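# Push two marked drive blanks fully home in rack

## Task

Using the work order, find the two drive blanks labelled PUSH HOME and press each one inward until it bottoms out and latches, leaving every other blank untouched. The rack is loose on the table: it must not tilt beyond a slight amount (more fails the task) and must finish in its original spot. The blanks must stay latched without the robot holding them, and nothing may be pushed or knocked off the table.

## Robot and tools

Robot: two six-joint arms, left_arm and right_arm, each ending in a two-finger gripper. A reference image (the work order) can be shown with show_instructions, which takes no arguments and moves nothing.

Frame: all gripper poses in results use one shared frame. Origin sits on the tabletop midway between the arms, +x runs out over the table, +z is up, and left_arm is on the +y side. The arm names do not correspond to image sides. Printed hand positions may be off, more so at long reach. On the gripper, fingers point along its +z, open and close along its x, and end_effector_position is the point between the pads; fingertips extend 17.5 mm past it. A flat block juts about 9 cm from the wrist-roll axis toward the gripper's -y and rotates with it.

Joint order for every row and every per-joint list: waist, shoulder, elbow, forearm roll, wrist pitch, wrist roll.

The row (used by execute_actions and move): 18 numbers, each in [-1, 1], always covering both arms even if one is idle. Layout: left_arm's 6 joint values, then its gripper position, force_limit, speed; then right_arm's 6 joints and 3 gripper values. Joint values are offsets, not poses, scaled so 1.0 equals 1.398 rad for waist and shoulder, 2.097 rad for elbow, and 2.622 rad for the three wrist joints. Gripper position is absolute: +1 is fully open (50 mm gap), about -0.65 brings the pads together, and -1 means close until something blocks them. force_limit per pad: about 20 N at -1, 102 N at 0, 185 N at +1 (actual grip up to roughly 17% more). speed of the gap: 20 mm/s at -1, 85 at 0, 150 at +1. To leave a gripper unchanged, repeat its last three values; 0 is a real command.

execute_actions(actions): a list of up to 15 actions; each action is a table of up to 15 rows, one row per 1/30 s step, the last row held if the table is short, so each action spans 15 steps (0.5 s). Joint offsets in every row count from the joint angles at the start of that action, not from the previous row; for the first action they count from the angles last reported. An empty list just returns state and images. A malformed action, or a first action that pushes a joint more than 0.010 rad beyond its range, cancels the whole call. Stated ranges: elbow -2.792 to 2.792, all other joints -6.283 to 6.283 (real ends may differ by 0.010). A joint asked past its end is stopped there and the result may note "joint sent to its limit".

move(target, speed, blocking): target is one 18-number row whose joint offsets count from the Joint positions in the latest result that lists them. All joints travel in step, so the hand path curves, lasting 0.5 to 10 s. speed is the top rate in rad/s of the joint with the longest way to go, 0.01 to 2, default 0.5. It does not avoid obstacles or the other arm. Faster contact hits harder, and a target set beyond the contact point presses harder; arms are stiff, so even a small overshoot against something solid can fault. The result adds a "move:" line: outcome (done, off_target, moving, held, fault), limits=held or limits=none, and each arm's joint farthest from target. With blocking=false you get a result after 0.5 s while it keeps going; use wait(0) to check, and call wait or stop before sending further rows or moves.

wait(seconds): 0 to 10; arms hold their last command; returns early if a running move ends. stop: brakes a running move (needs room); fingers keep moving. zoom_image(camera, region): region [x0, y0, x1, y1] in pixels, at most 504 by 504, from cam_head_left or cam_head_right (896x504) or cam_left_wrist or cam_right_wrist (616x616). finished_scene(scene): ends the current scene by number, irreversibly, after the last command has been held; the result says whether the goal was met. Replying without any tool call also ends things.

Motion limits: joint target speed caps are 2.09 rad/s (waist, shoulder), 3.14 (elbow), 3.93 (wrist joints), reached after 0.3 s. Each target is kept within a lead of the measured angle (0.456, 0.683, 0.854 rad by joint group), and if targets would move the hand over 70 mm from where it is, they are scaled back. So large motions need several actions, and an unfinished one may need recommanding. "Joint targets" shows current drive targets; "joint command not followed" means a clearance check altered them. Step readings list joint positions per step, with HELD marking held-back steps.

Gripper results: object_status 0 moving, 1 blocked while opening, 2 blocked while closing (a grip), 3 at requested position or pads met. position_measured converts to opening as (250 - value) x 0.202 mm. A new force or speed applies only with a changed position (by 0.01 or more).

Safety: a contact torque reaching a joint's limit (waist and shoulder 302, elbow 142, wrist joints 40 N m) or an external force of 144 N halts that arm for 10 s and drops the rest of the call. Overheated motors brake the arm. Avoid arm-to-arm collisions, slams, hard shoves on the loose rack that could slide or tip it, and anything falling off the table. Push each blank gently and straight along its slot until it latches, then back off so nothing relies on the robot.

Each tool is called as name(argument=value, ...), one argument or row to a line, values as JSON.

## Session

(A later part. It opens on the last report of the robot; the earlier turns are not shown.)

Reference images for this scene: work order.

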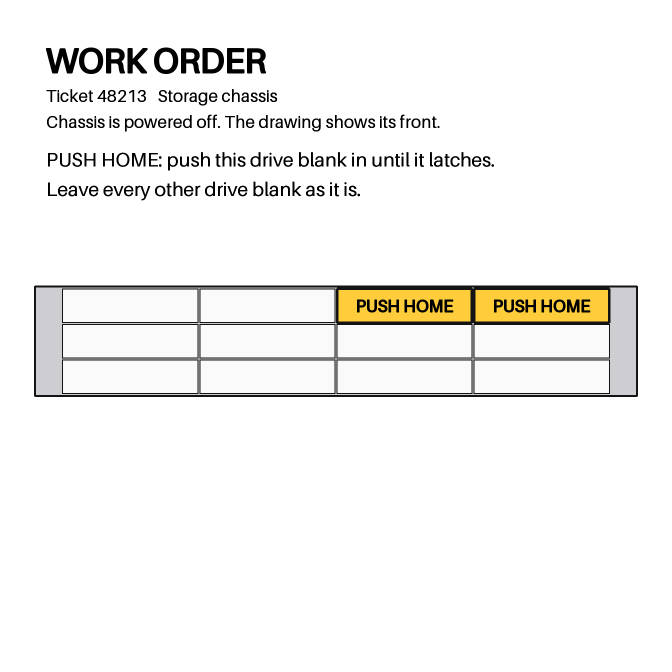

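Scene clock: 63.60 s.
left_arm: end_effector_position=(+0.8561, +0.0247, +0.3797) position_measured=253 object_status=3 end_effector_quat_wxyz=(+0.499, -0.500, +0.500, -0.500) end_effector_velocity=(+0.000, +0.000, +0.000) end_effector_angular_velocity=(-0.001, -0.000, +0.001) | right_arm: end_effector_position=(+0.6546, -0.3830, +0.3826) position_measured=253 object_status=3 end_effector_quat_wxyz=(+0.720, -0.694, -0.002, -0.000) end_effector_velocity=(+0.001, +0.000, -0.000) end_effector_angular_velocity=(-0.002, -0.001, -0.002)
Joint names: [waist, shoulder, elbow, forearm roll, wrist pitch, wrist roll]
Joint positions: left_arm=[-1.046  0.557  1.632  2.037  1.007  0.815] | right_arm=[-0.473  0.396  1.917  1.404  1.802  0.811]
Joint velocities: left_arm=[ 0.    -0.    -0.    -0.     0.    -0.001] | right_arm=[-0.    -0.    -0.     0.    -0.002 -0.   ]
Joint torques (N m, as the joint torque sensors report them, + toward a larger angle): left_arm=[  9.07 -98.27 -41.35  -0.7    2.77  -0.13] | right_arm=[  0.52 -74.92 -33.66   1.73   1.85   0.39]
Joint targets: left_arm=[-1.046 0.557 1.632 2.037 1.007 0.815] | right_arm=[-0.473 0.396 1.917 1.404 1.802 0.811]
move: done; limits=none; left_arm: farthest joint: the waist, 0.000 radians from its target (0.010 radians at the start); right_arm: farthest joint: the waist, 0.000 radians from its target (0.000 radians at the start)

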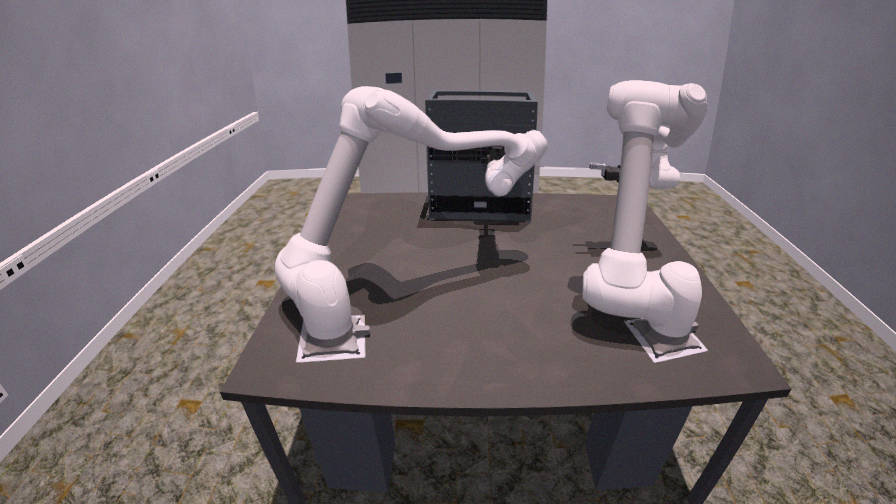

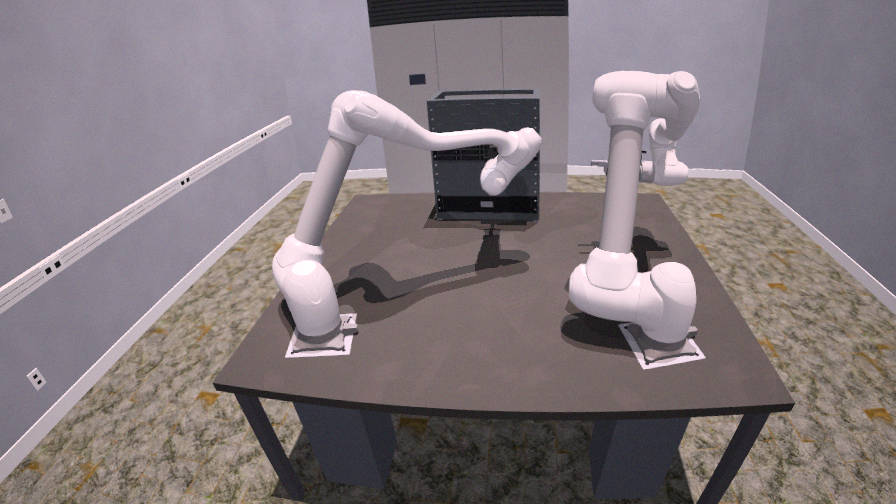

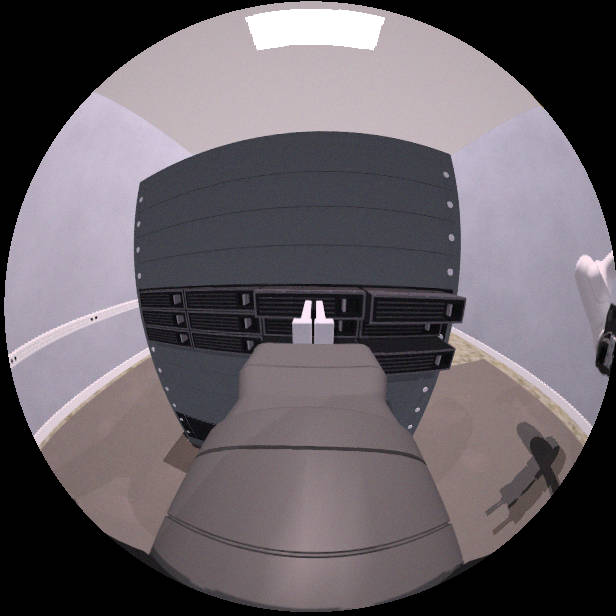

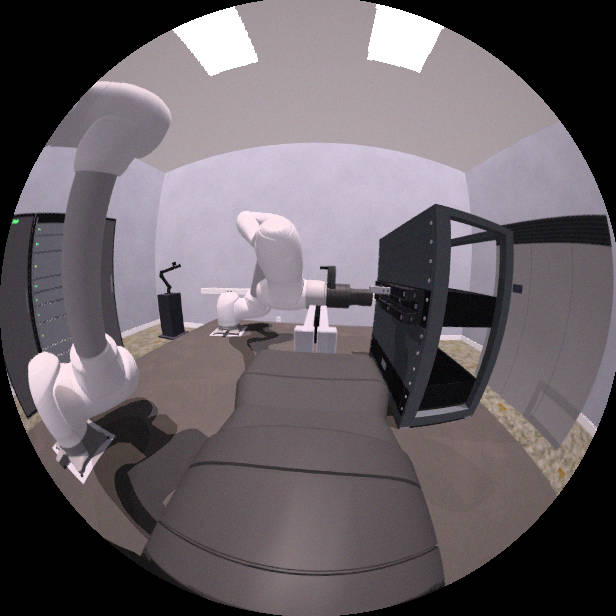

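move(
  target=[0.0108,0.00925,-0.01053,0.0026,-0.0057,0.0013,-1,0,0, 0,0,0,0,0,0,-1,0,0],
  speed=0.01,
)

zoom_image(
  camera="cam_left_wrist",
  region=[130,260,480,380],
)

Scene clock: 67.47 s.
left_arm: end_effector_position=(+0.8711, +0.0257, +0.3796) position_measured=253 object_status=3 end_effector_quat_wxyz=(+0.499, -0.500, +0.500, -0.500) end_effector_velocity=(+0.000, +0.001, -0.000) end_effector_angular_velocity=(+0.002, -0.001, +0.001) | right_arm: end_effector_position=(+0.6546, -0.3830, +0.3826) position_measured=253 object_status=3 end_effector_quat_wxyz=(+0.720, -0.694, -0.002, -0.000) end_effector_velocity=(+0.000, -0.000, +0.000) end_effector_angular_velocity=(+0.000, +0.001, -0.002)
Joint names: [waist, shoulder, elbow, forearm roll, wrist pitch, wrist roll]
Joint positions: left_arm=[-1.031  0.57   1.61   2.043  0.992  0.818] | right_arm=[-0.473  0.396  1.917  1.404  1.802  0.811]
Joint velocities: left_arm=[0.001 0.    0.    0.    0.001 0.001] | right_arm=[ 0.     0.     0.     0.001 -0.001  0.001]
Joint torques (N m, as the joint torque sensors report them, + toward a larger angle): left_arm=[  9.5  -99.68 -40.92  -0.48   2.85   0.02] | right_arm=[ -0.78 -75.41 -33.58   1.98   1.89   0.22]
Joint targets: left_arm=[-1.031 0.570 1.610 2.043 0.992 0.818] | right_arm=[-0.473 0.396 1.917 1.404 1.802 0.811]
move: done; limits=none; left_arm: farthest joint: the waist, 0.000 radians from its target (0.015 radians at the start); right_arm: farthest joint: the waist, 0.000 radians from its target (0.000 radians at the start)

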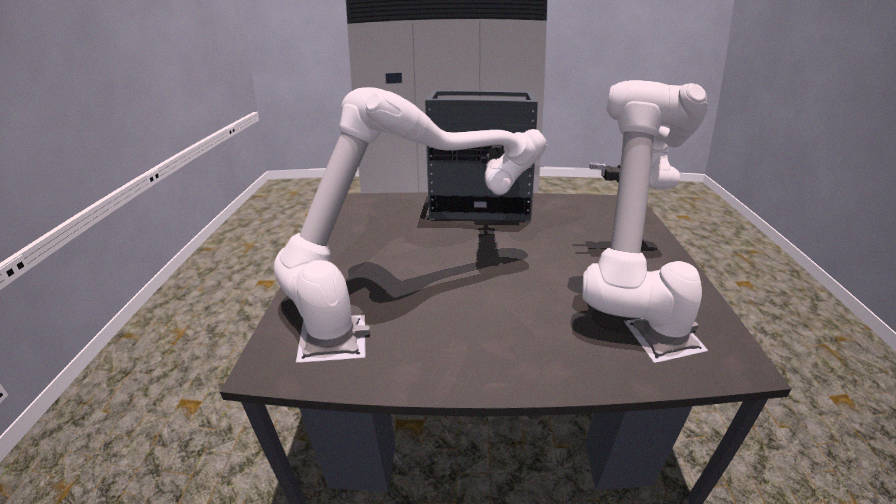

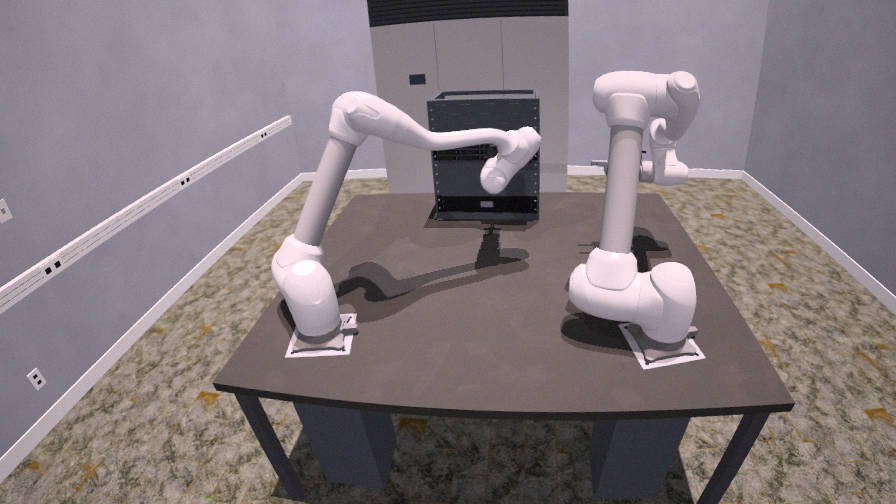

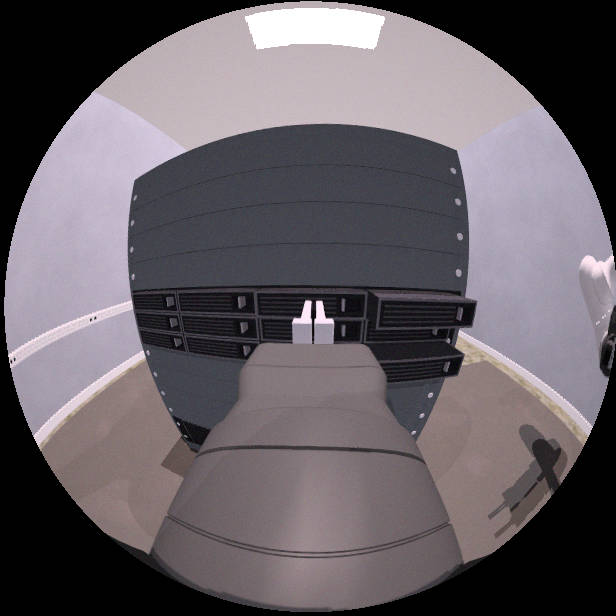

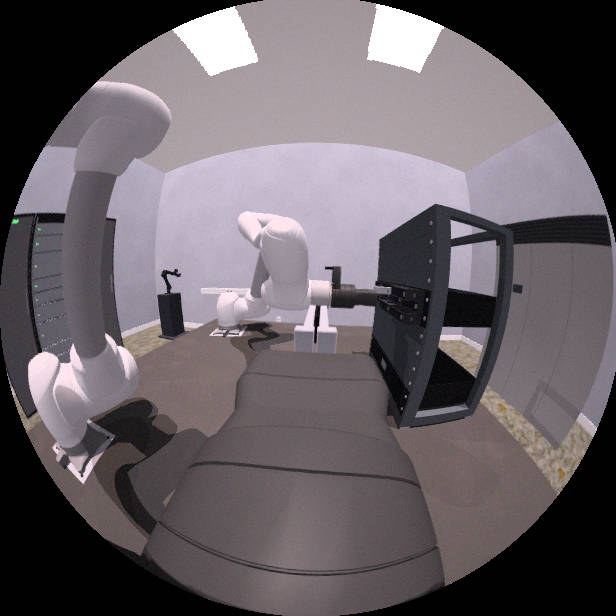

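Region (130, 260, 480, 380) of cam_left_wrist's 616x616 image, scaled by 1.440, with more detail than that image has; it fills the top 173 rows of this view, and the rest is white.

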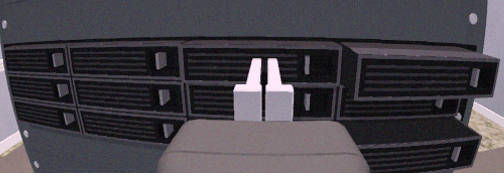

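move(
  target=[0.0022,0.00185,-0.0021,0.0005,-0.00115,0.00025,-1,0,0, 0,0,0,0,0,0,-1,0,0],
  speed=0.01,
)

zoom_image(
  camera="cam_left_wrist",
  region=[130,260,480,380],
)

Scene clock: 69.57 s.
left_arm: end_effector_position=(+0.8741, +0.0260, +0.3796) position_measured=253 object_status=3 end_effector_quat_wxyz=(+0.500, -0.500, +0.500, -0.500) end_effector_velocity=(-0.000, -0.000, +0.001) end_effector_angular_velocity=(-0.001, -0.001, +0.001) | right_arm: end_effector_position=(+0.6546, -0.3830, +0.3826) position_measured=253 object_status=3 end_effector_quat_wxyz=(+0.720, -0.694, -0.002, -0.000) end_effector_velocity=(-0.000, -0.000, +0.000) end_effector_angular_velocity=(+0.002, +0.000, +0.000)
Joint names: [waist, shoulder, elbow, forearm roll, wrist pitch, wrist roll]
Joint positions: left_arm=[-1.028  0.572  1.606  2.045  0.989  0.819] | right_arm=[-0.473  0.396  1.917  1.404  1.802  0.811]
Joint velocities: left_arm=[-0.    -0.    -0.     0.     0.001 -0.   ] | right_arm=[-0.     0.    -0.     0.001  0.001  0.   ]
Joint torques (N m, as the joint torque sensors report them, + toward a larger angle): left_arm=[  7.2  -99.97 -40.91  -0.67   2.72  -0.25] | right_arm=[ -0.76 -74.14 -32.96   1.92   1.84   0.2 ]
Joint targets: left_arm=[-1.028 0.572 1.606 2.045 0.989 0.819] | right_arm=[-0.473 0.396 1.917 1.404 1.802 0.811]
move: done; limits=none; left_arm: farthest joint: the waist, 0.000 radians from its target (0.003 radians at the start); right_arm: farthest joint: the waist, 0.000 radians from its target (0.000 radians at the start)

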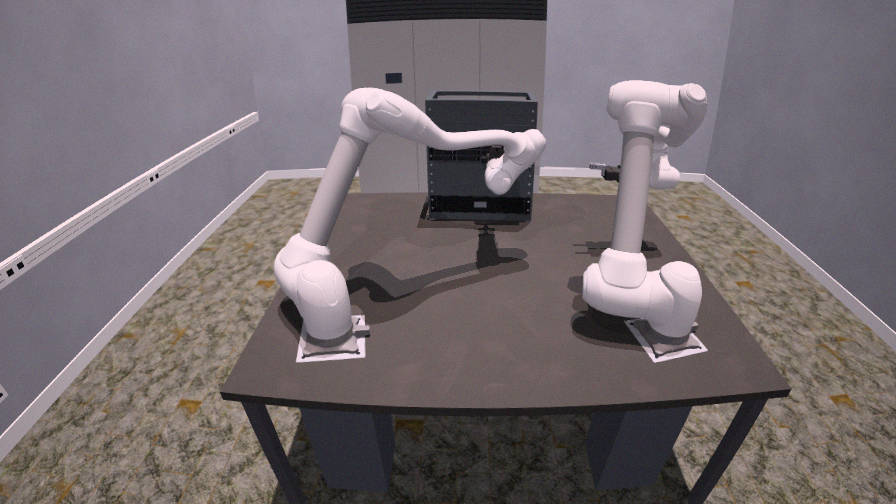

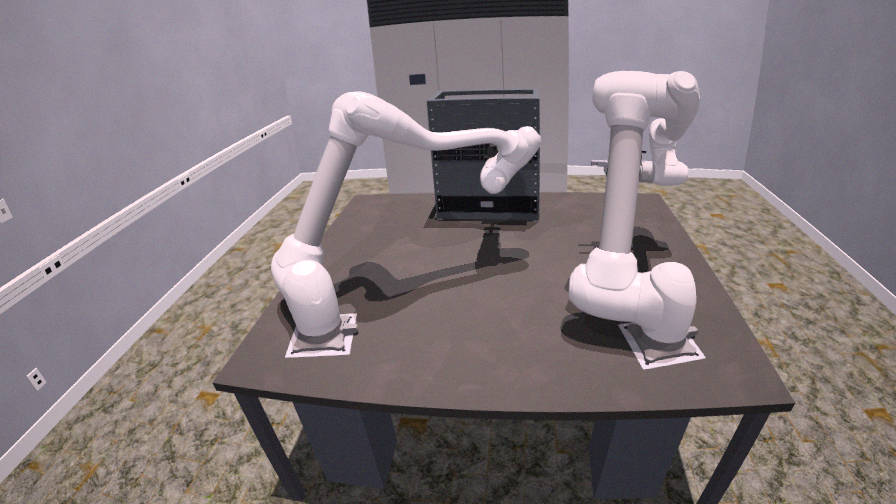

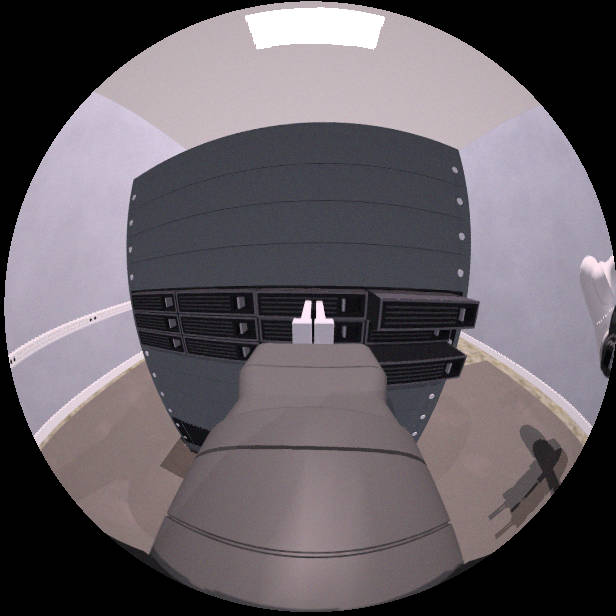

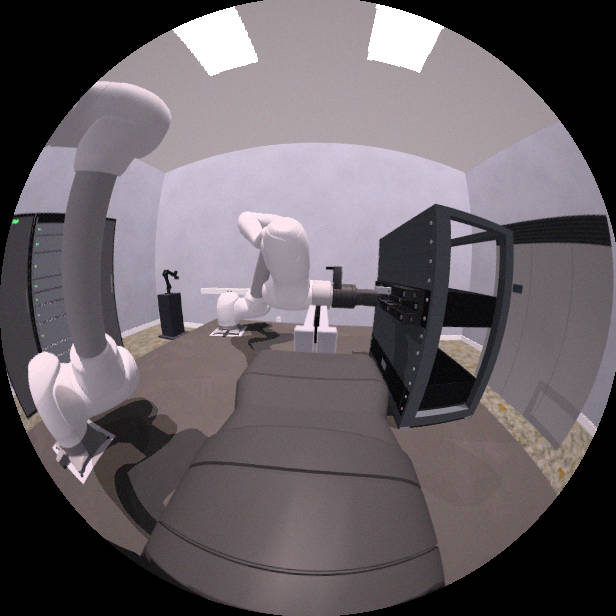

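Region (130, 260, 480, 380) of cam_left_wrist's 616x616 image, scaled by 1.440, with more detail than that image has; it fills the top 173 rows of this view, and the rest is white.

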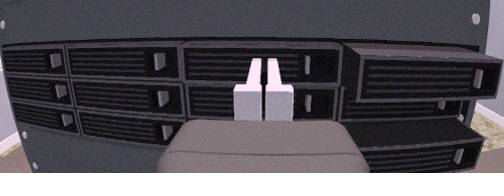

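move(
  target=[0.00145,0.00125,-0.0014,0.00035,-0.00075,0.00015,-1,0,0, 0,0,0,0,0,0,-1,0,0],
  speed=0.01,
)

zoom_image(
  camera="cam_left_wrist",
  region=[130,260,480,380],
)

Scene clock: 71.17 s.
left_arm: end_effector_position=(+0.8761, +0.0262, +0.3795) position_measured=253 object_status=3 end_effector_quat_wxyz=(+0.500, -0.500, +0.500, -0.500) end_effector_velocity=(-0.000, -0.000, -0.001) end_effector_angular_velocity=(+0.000, +0.001, -0.001) | right_arm: end_effector_position=(+0.6546, -0.3830, +0.3826) position_measured=253 object_status=3 end_effector_quat_wxyz=(+0.720, -0.694, -0.002, -0.000) end_effector_velocity=(+0.000, -0.000, +0.000) end_effector_angular_velocity=(-0.000, -0.001, +0.001)
Joint names: [waist, shoulder, elbow, forearm roll, wrist pitch, wrist roll]
Joint positions: left_arm=[-1.026  0.574  1.603  2.046  0.987  0.819] | right_arm=[-0.473  0.396  1.917  1.404  1.802  0.811]
Joint velocities: left_arm=[-0.    -0.     0.001  0.    -0.001 -0.   ] | right_arm=[-0.     0.    -0.001 -0.001  0.    -0.   ]
Joint torques (N m, as the joint torque sensors report them, + toward a larger angle): left_arm=[   8.43 -100.56  -41.2    -0.61    3.06   -0.15] | right_arm=[  0.55 -74.44 -32.21   1.91   1.84   0.21]
Joint targets: left_arm=[-1.026 0.574 1.603 2.046 0.987 0.819] | right_arm=[-0.473 0.396 1.917 1.404 1.802 0.811]
move: done; limits=none; left_arm: farthest joint: the waist, 0.000 radians from its target (0.002 radians at the start); right_arm: farthest joint: the waist, 0.000 radians from its target (0.000 radians at the start)

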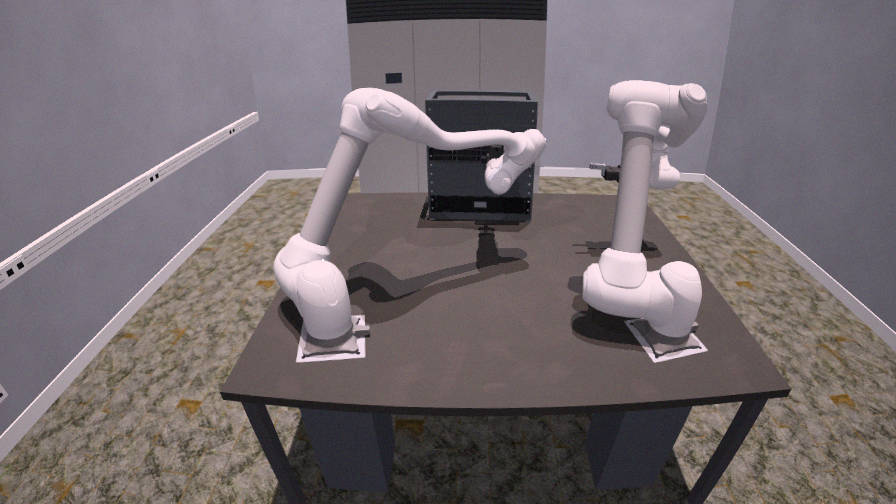

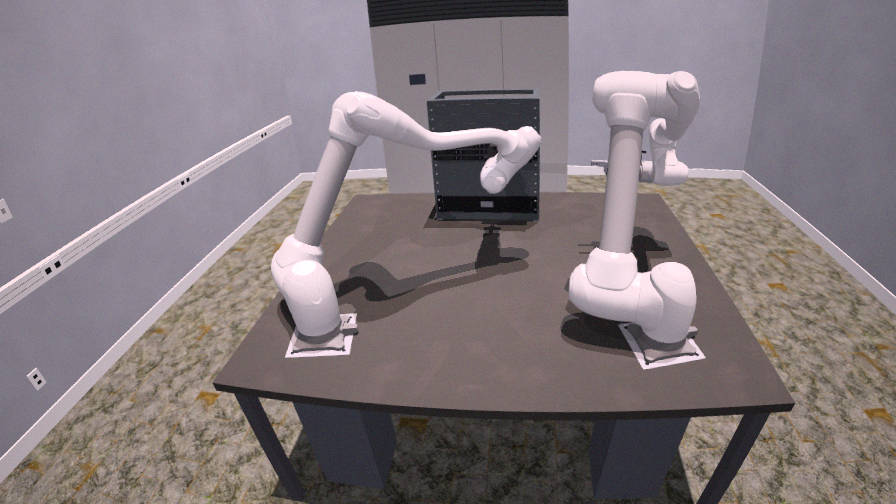

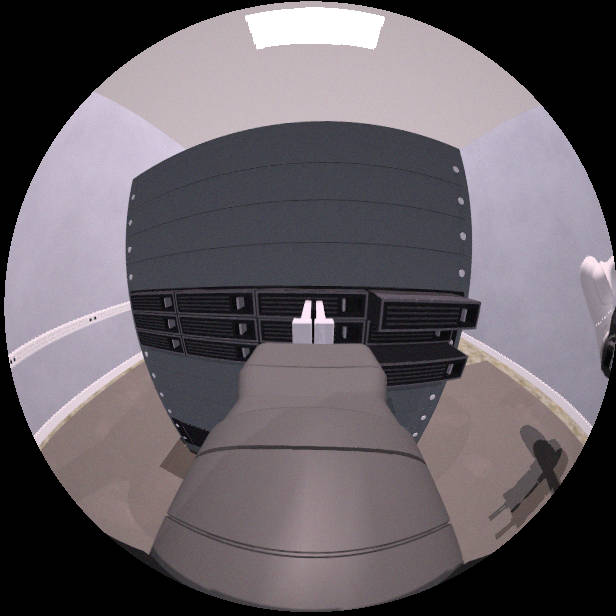

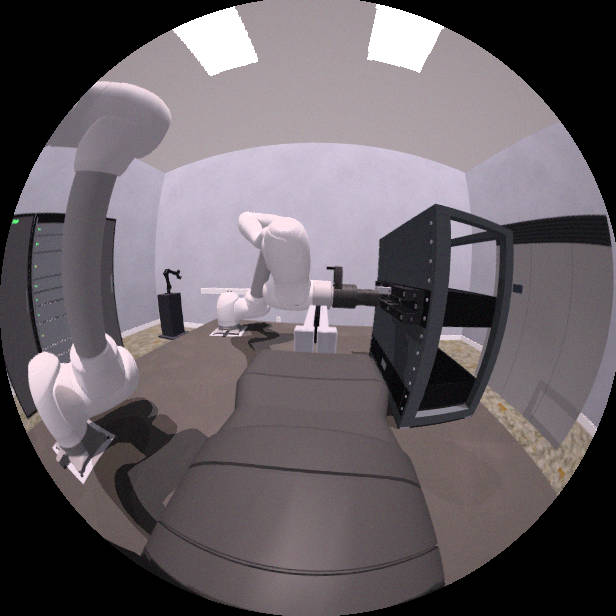

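Region (130, 260, 480, 380) of cam_left_wrist's 616x616 image, scaled by 1.440, with more detail than that image has; it fills the top 173 rows of this view, and the rest is white.

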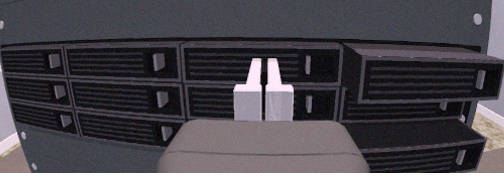

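move(
  target=[0.00145,0.00125,-0.0014,0.00035,-0.00075,0.00015,-1,0,0, 0,0,0,0,0,0,-1,0,0],
  speed=0.01,
)

zoom_image(
  camera="cam_left_wrist",
  region=[230,270,430,370],
)

Scene clock: 72.93 s.
left_arm: end_effector_position=(+0.8782, +0.0264, +0.3795) position_measured=253 object_status=3 end_effector_quat_wxyz=(+0.500, -0.500, +0.500, -0.500) end_effector_velocity=(-0.000, -0.001, -0.000) end_effector_angular_velocity=(+0.002, +0.000, -0.001) | right_arm: end_effector_position=(+0.6546, -0.3830, +0.3826) position_measured=253 object_status=3 end_effector_quat_wxyz=(+0.720, -0.694, -0.002, -0.000) end_effector_velocity=(+0.001, -0.000, +0.000) end_effector_angular_velocity=(-0.000, -0.001, -0.001)
Joint names: [waist, shoulder, elbow, forearm roll, wrist pitch, wrist roll]
Joint positions: left_arm=[-1.024  0.576  1.6    2.047  0.985  0.82 ] | right_arm=[-0.473  0.396  1.917  1.404  1.802  0.811]
Joint velocities: left_arm=[-0.     0.     0.     0.    -0.001  0.001] | right_arm=[ 0.    -0.    -0.001  0.    -0.001 -0.   ]
Joint torques (N m, as the joint torque sensors report them, + toward a larger angle): left_arm=[   8.3  -100.97  -41.44   -0.6     2.66   -0.1 ] | right_arm=[ -0.48 -74.26 -33.53   2.05   1.86   0.26]
Joint targets: left_arm=[-1.024 0.576 1.600 2.047 0.985 0.820] | right_arm=[-0.473 0.396 1.917 1.404 1.802 0.811]
move: done; limits=none; left_arm: farthest joint: the waist, 0.000 radians from its target (0.002 radians at the start); right_arm: farthest joint: the waist, 0.000 radians from its target (0.000 radians at the start)

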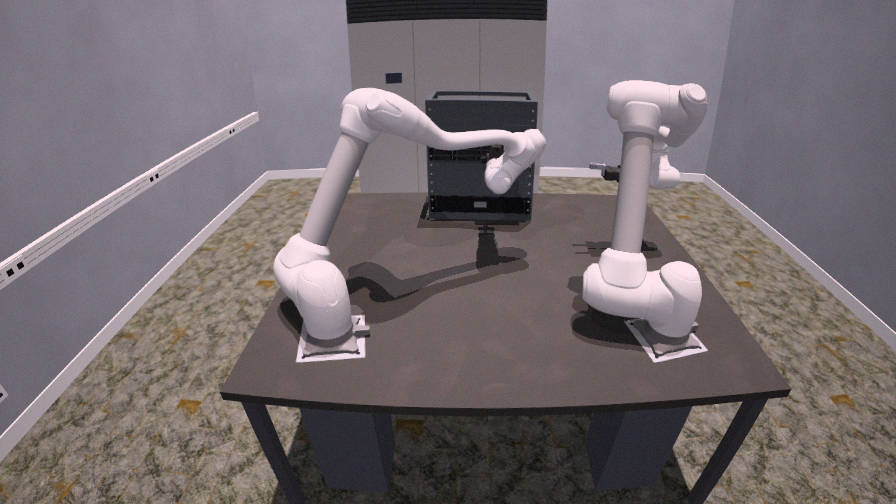

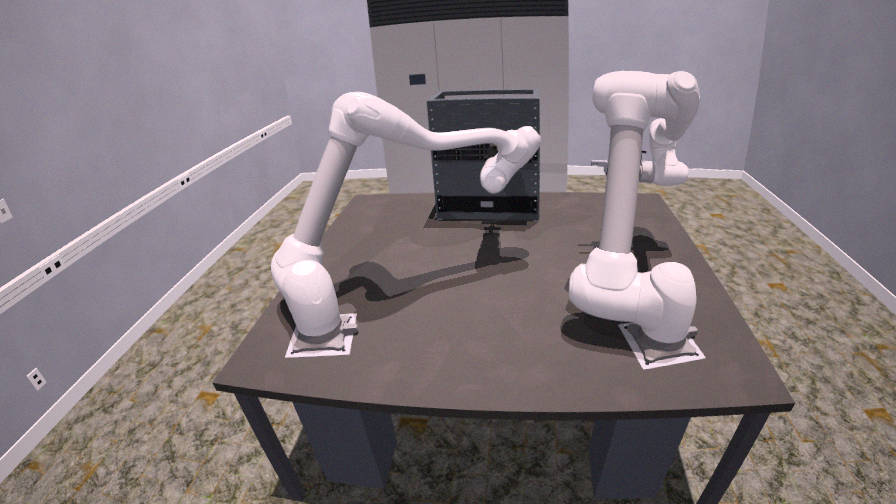

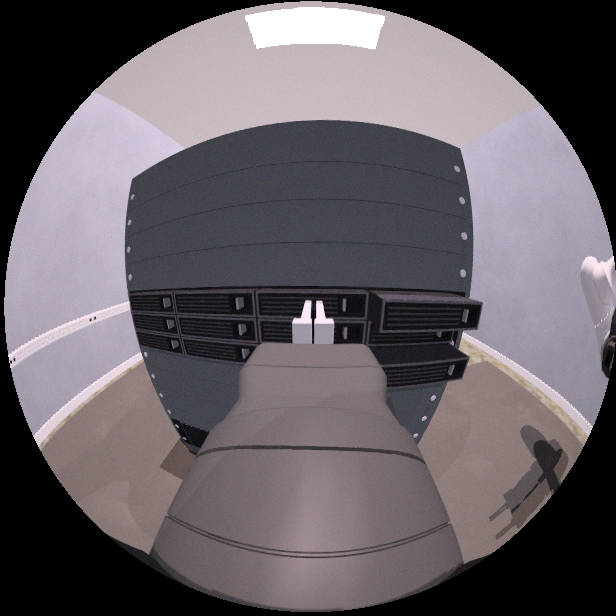

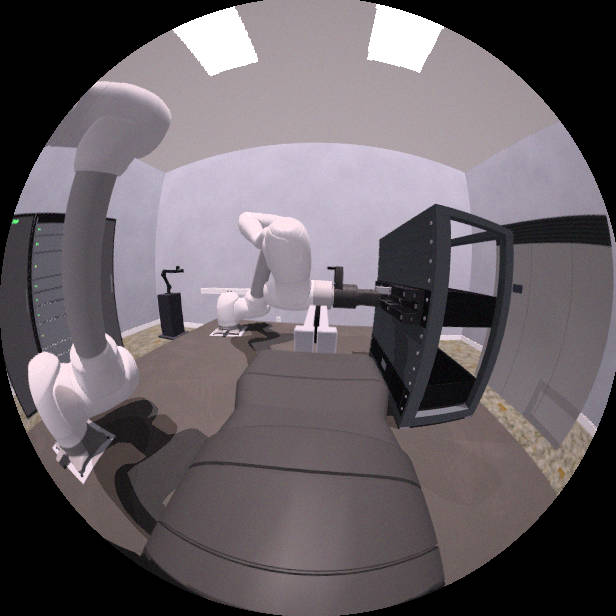

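Region (230, 270, 430, 370) of cam_left_wrist's 616x616 image, scaled by 2.520, with more detail than that image has.

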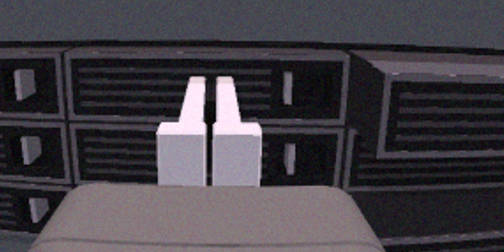

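Continue 2 mm.

move(
  target=[0.00145,0.00125,-0.0014,0.00035,-0.00075,0.00015,-1,0,0, 0,0,0,0,0,0,-1,0,0],
  speed=0.01,
)

zoom_image(
  camera="cam_left_wrist",
  region=[230,270,430,370],
)

Scene clock: 74.37 s.
left_arm: end_effector_position=(+0.8800, +0.0264, +0.3795) position_measured=253 object_status=3 end_effector_quat_wxyz=(+0.500, -0.500, +0.500, -0.500) end_effector_velocity=(+0.001, +0.000, -0.001) end_effector_angular_velocity=(+0.002, +0.001, -0.000) | right_arm: end_effector_position=(+0.6546, -0.3830, +0.3826) position_measured=253 object_status=3 end_effector_quat_wxyz=(+0.720, -0.694, -0.002, -0.000) end_effector_velocity=(+0.000, -0.000, -0.000) end_effector_angular_velocity=(-0.001, -0.001, -0.001)
Joint names: [waist, shoulder, elbow, forearm roll, wrist pitch, wrist roll]
Joint positions: left_arm=[-1.022  0.577  1.597  2.048  0.983  0.82 ] | right_arm=[-0.473  0.396  1.917  1.404  1.802  0.811]
Joint velocities: left_arm=[ 0.001  0.001 -0.     0.    -0.002  0.001] | right_arm=[-0.    -0.    -0.    -0.    -0.001 -0.   ]
Joint torques (N m, as the joint torque sensors report them, + toward a larger angle): left_arm=[ 53.56 -80.02 -62.36   0.34  -3.3    0.13] | right_arm=[ -0.07 -73.47 -33.04   1.96   1.76   0.49]
Joint targets: left_arm=[-1.022 0.577 1.597 2.048 0.983 0.820] | right_arm=[-0.473 0.396 1.917 1.404 1.802 0.811]
move: done; limits=none; left_arm: farthest joint: the waist, 0.000 radians from its target (0.002 radians at the start); right_arm: farthest joint: the waist, 0.000 radians from its target (0.000 radians at the start)

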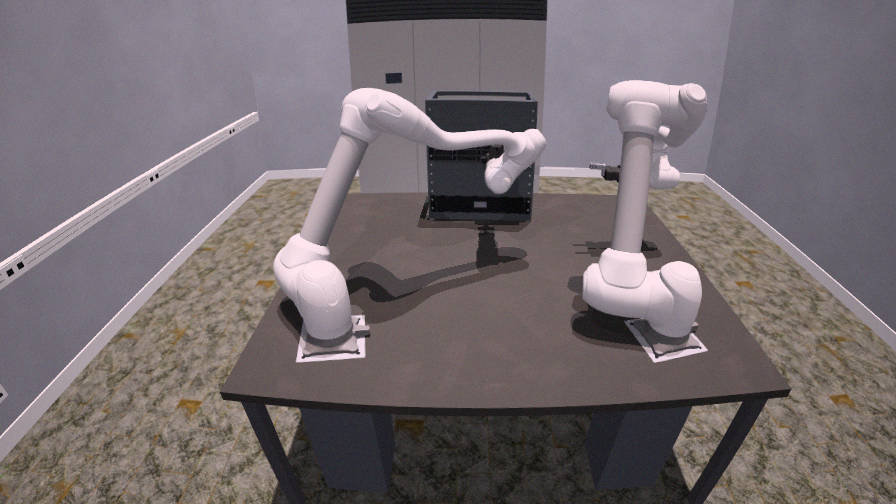

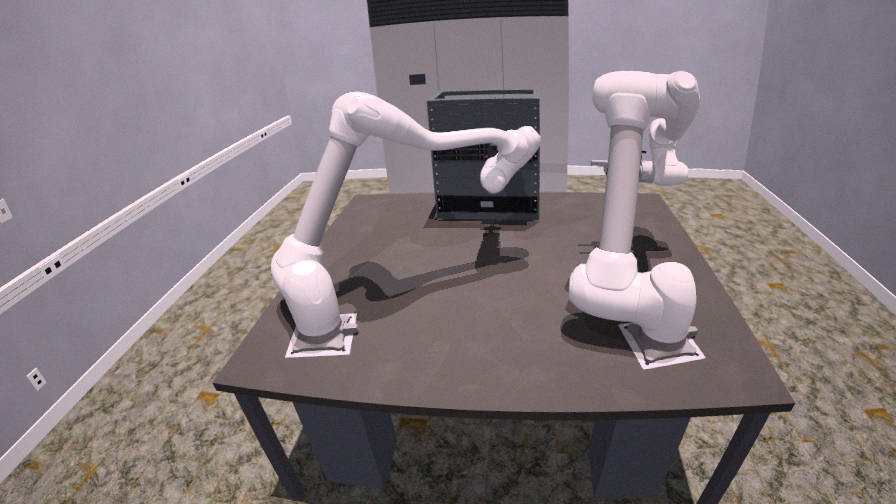

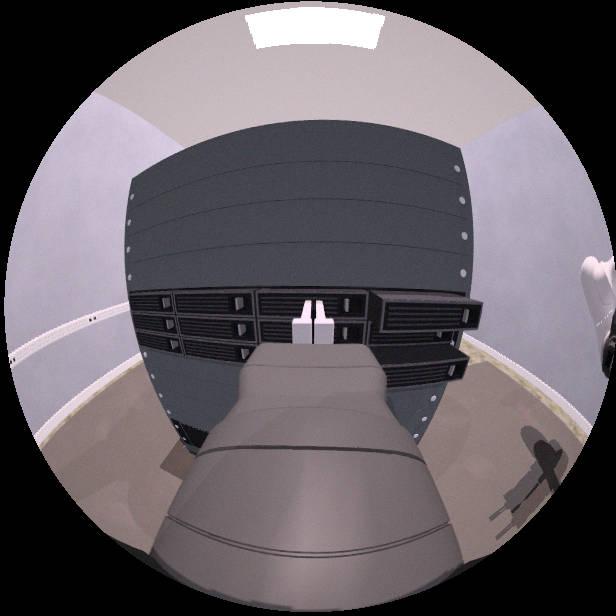

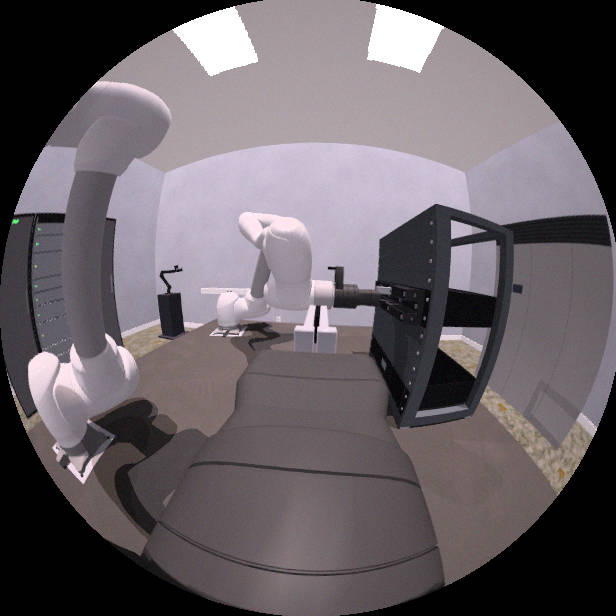

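Region (230, 270, 430, 370) of cam_left_wrist's 616x616 image, scaled by 2.520, with more detail than that image has.

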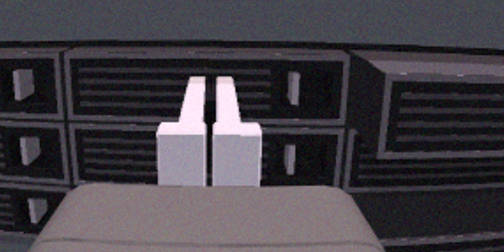

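move(
  target=[-0.0505,-0.0432,0.0492,-0.013,0.0267,-0.006,-1,0,0, 0,0,0,0,0,0,-1,0,0],
  speed=0.1,
)

zoom_image(
  camera="cam_left_wrist",
  region=[150,260,450,360],
)

Scene clock: 77.33 s.
left_arm: end_effector_position=(+0.8101, +0.0244, +0.3794) position_measured=253 object_status=3 end_effector_quat_wxyz=(+0.499, -0.500, +0.500, -0.500) end_effector_velocity=(+0.000, +0.000, +0.000) end_effector_angular_velocity=(-0.001, -0.000, +0.001) | right_arm: end_effector_position=(+0.6546, -0.3830, +0.3826) position_measured=253 object_status=3 end_effector_quat_wxyz=(+0.720, -0.694, -0.002, -0.000) end_effector_velocity=(+0.000, +0.000, -0.001) end_effector_angular_velocity=(-0.001, +0.000, -0.001)
Joint names: [waist, shoulder, elbow, forearm roll, wrist pitch, wrist roll]
Joint positions: left_arm=[-1.092  0.517  1.7    2.013  1.053  0.804] | right_arm=[-0.473  0.396  1.917  1.404  1.802  0.811]
Joint velocities: left_arm=[ 0.    -0.     0.    -0.     0.001 -0.001] | right_arm=[ 0.     0.     0.    -0.    -0.001 -0.   ]
Joint torques (N m, as the joint torque sensors report them, + toward a larger angle): left_arm=[ -1.44 -94.93 -39.17   0.24   2.52  -0.16] | right_arm=[ -1.01 -72.9  -33.84   1.82   2.02   0.32]
Joint targets: left_arm=[-1.092 0.517 1.700 2.013 1.053 0.804] | right_arm=[-0.473 0.396 1.917 1.404 1.802 0.811]
move: done; limits=none; left_arm: farthest joint: the waist, 0.000 radians from its target (0.071 radians at the start); right_arm: farthest joint: the waist, 0.000 radians from its target (0.000 radians at the start)

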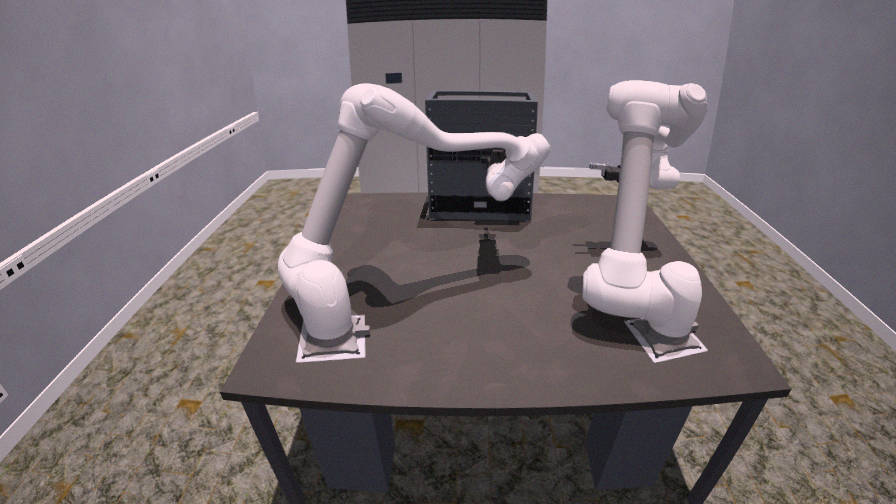

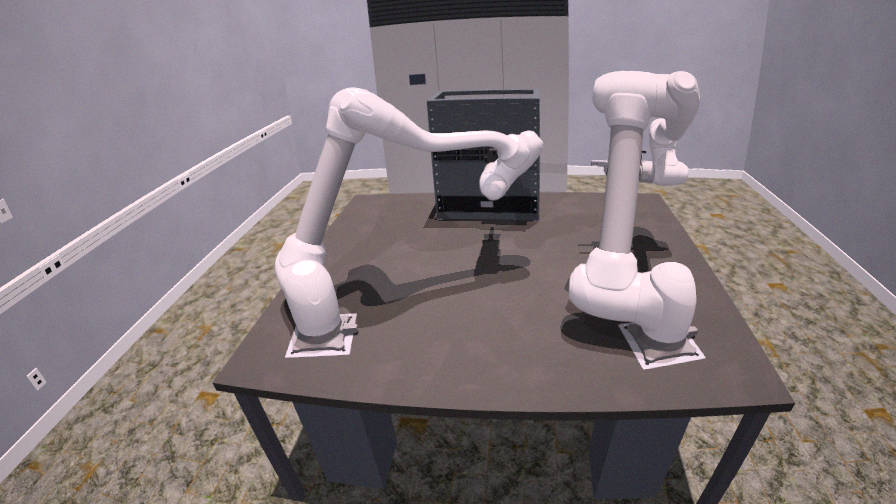

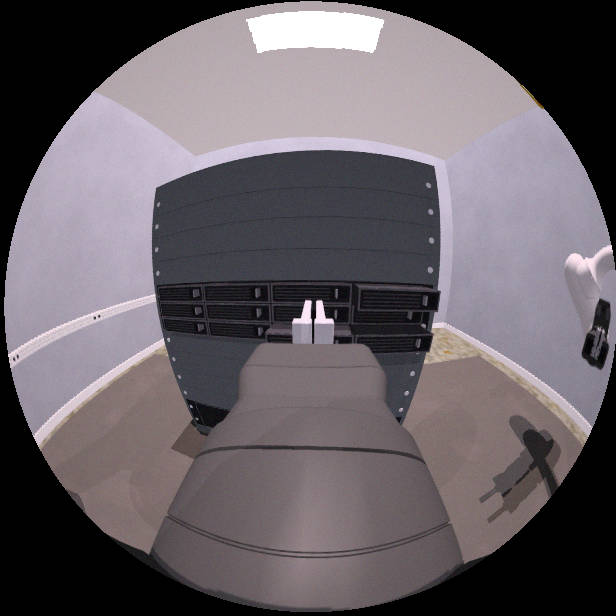

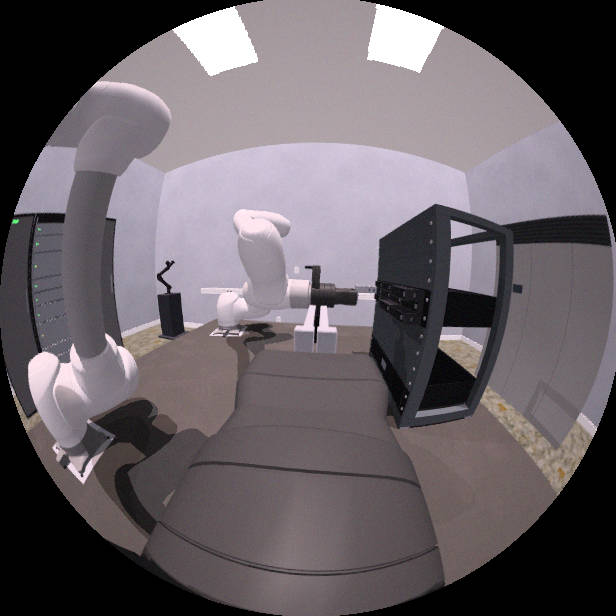

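Region (150, 260, 450, 360) of cam_left_wrist's 616x616 image, scaled by 1.680, with more detail than that image has.

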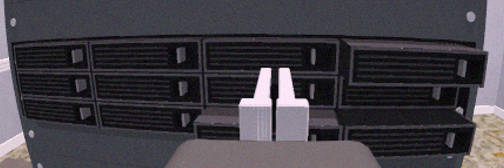

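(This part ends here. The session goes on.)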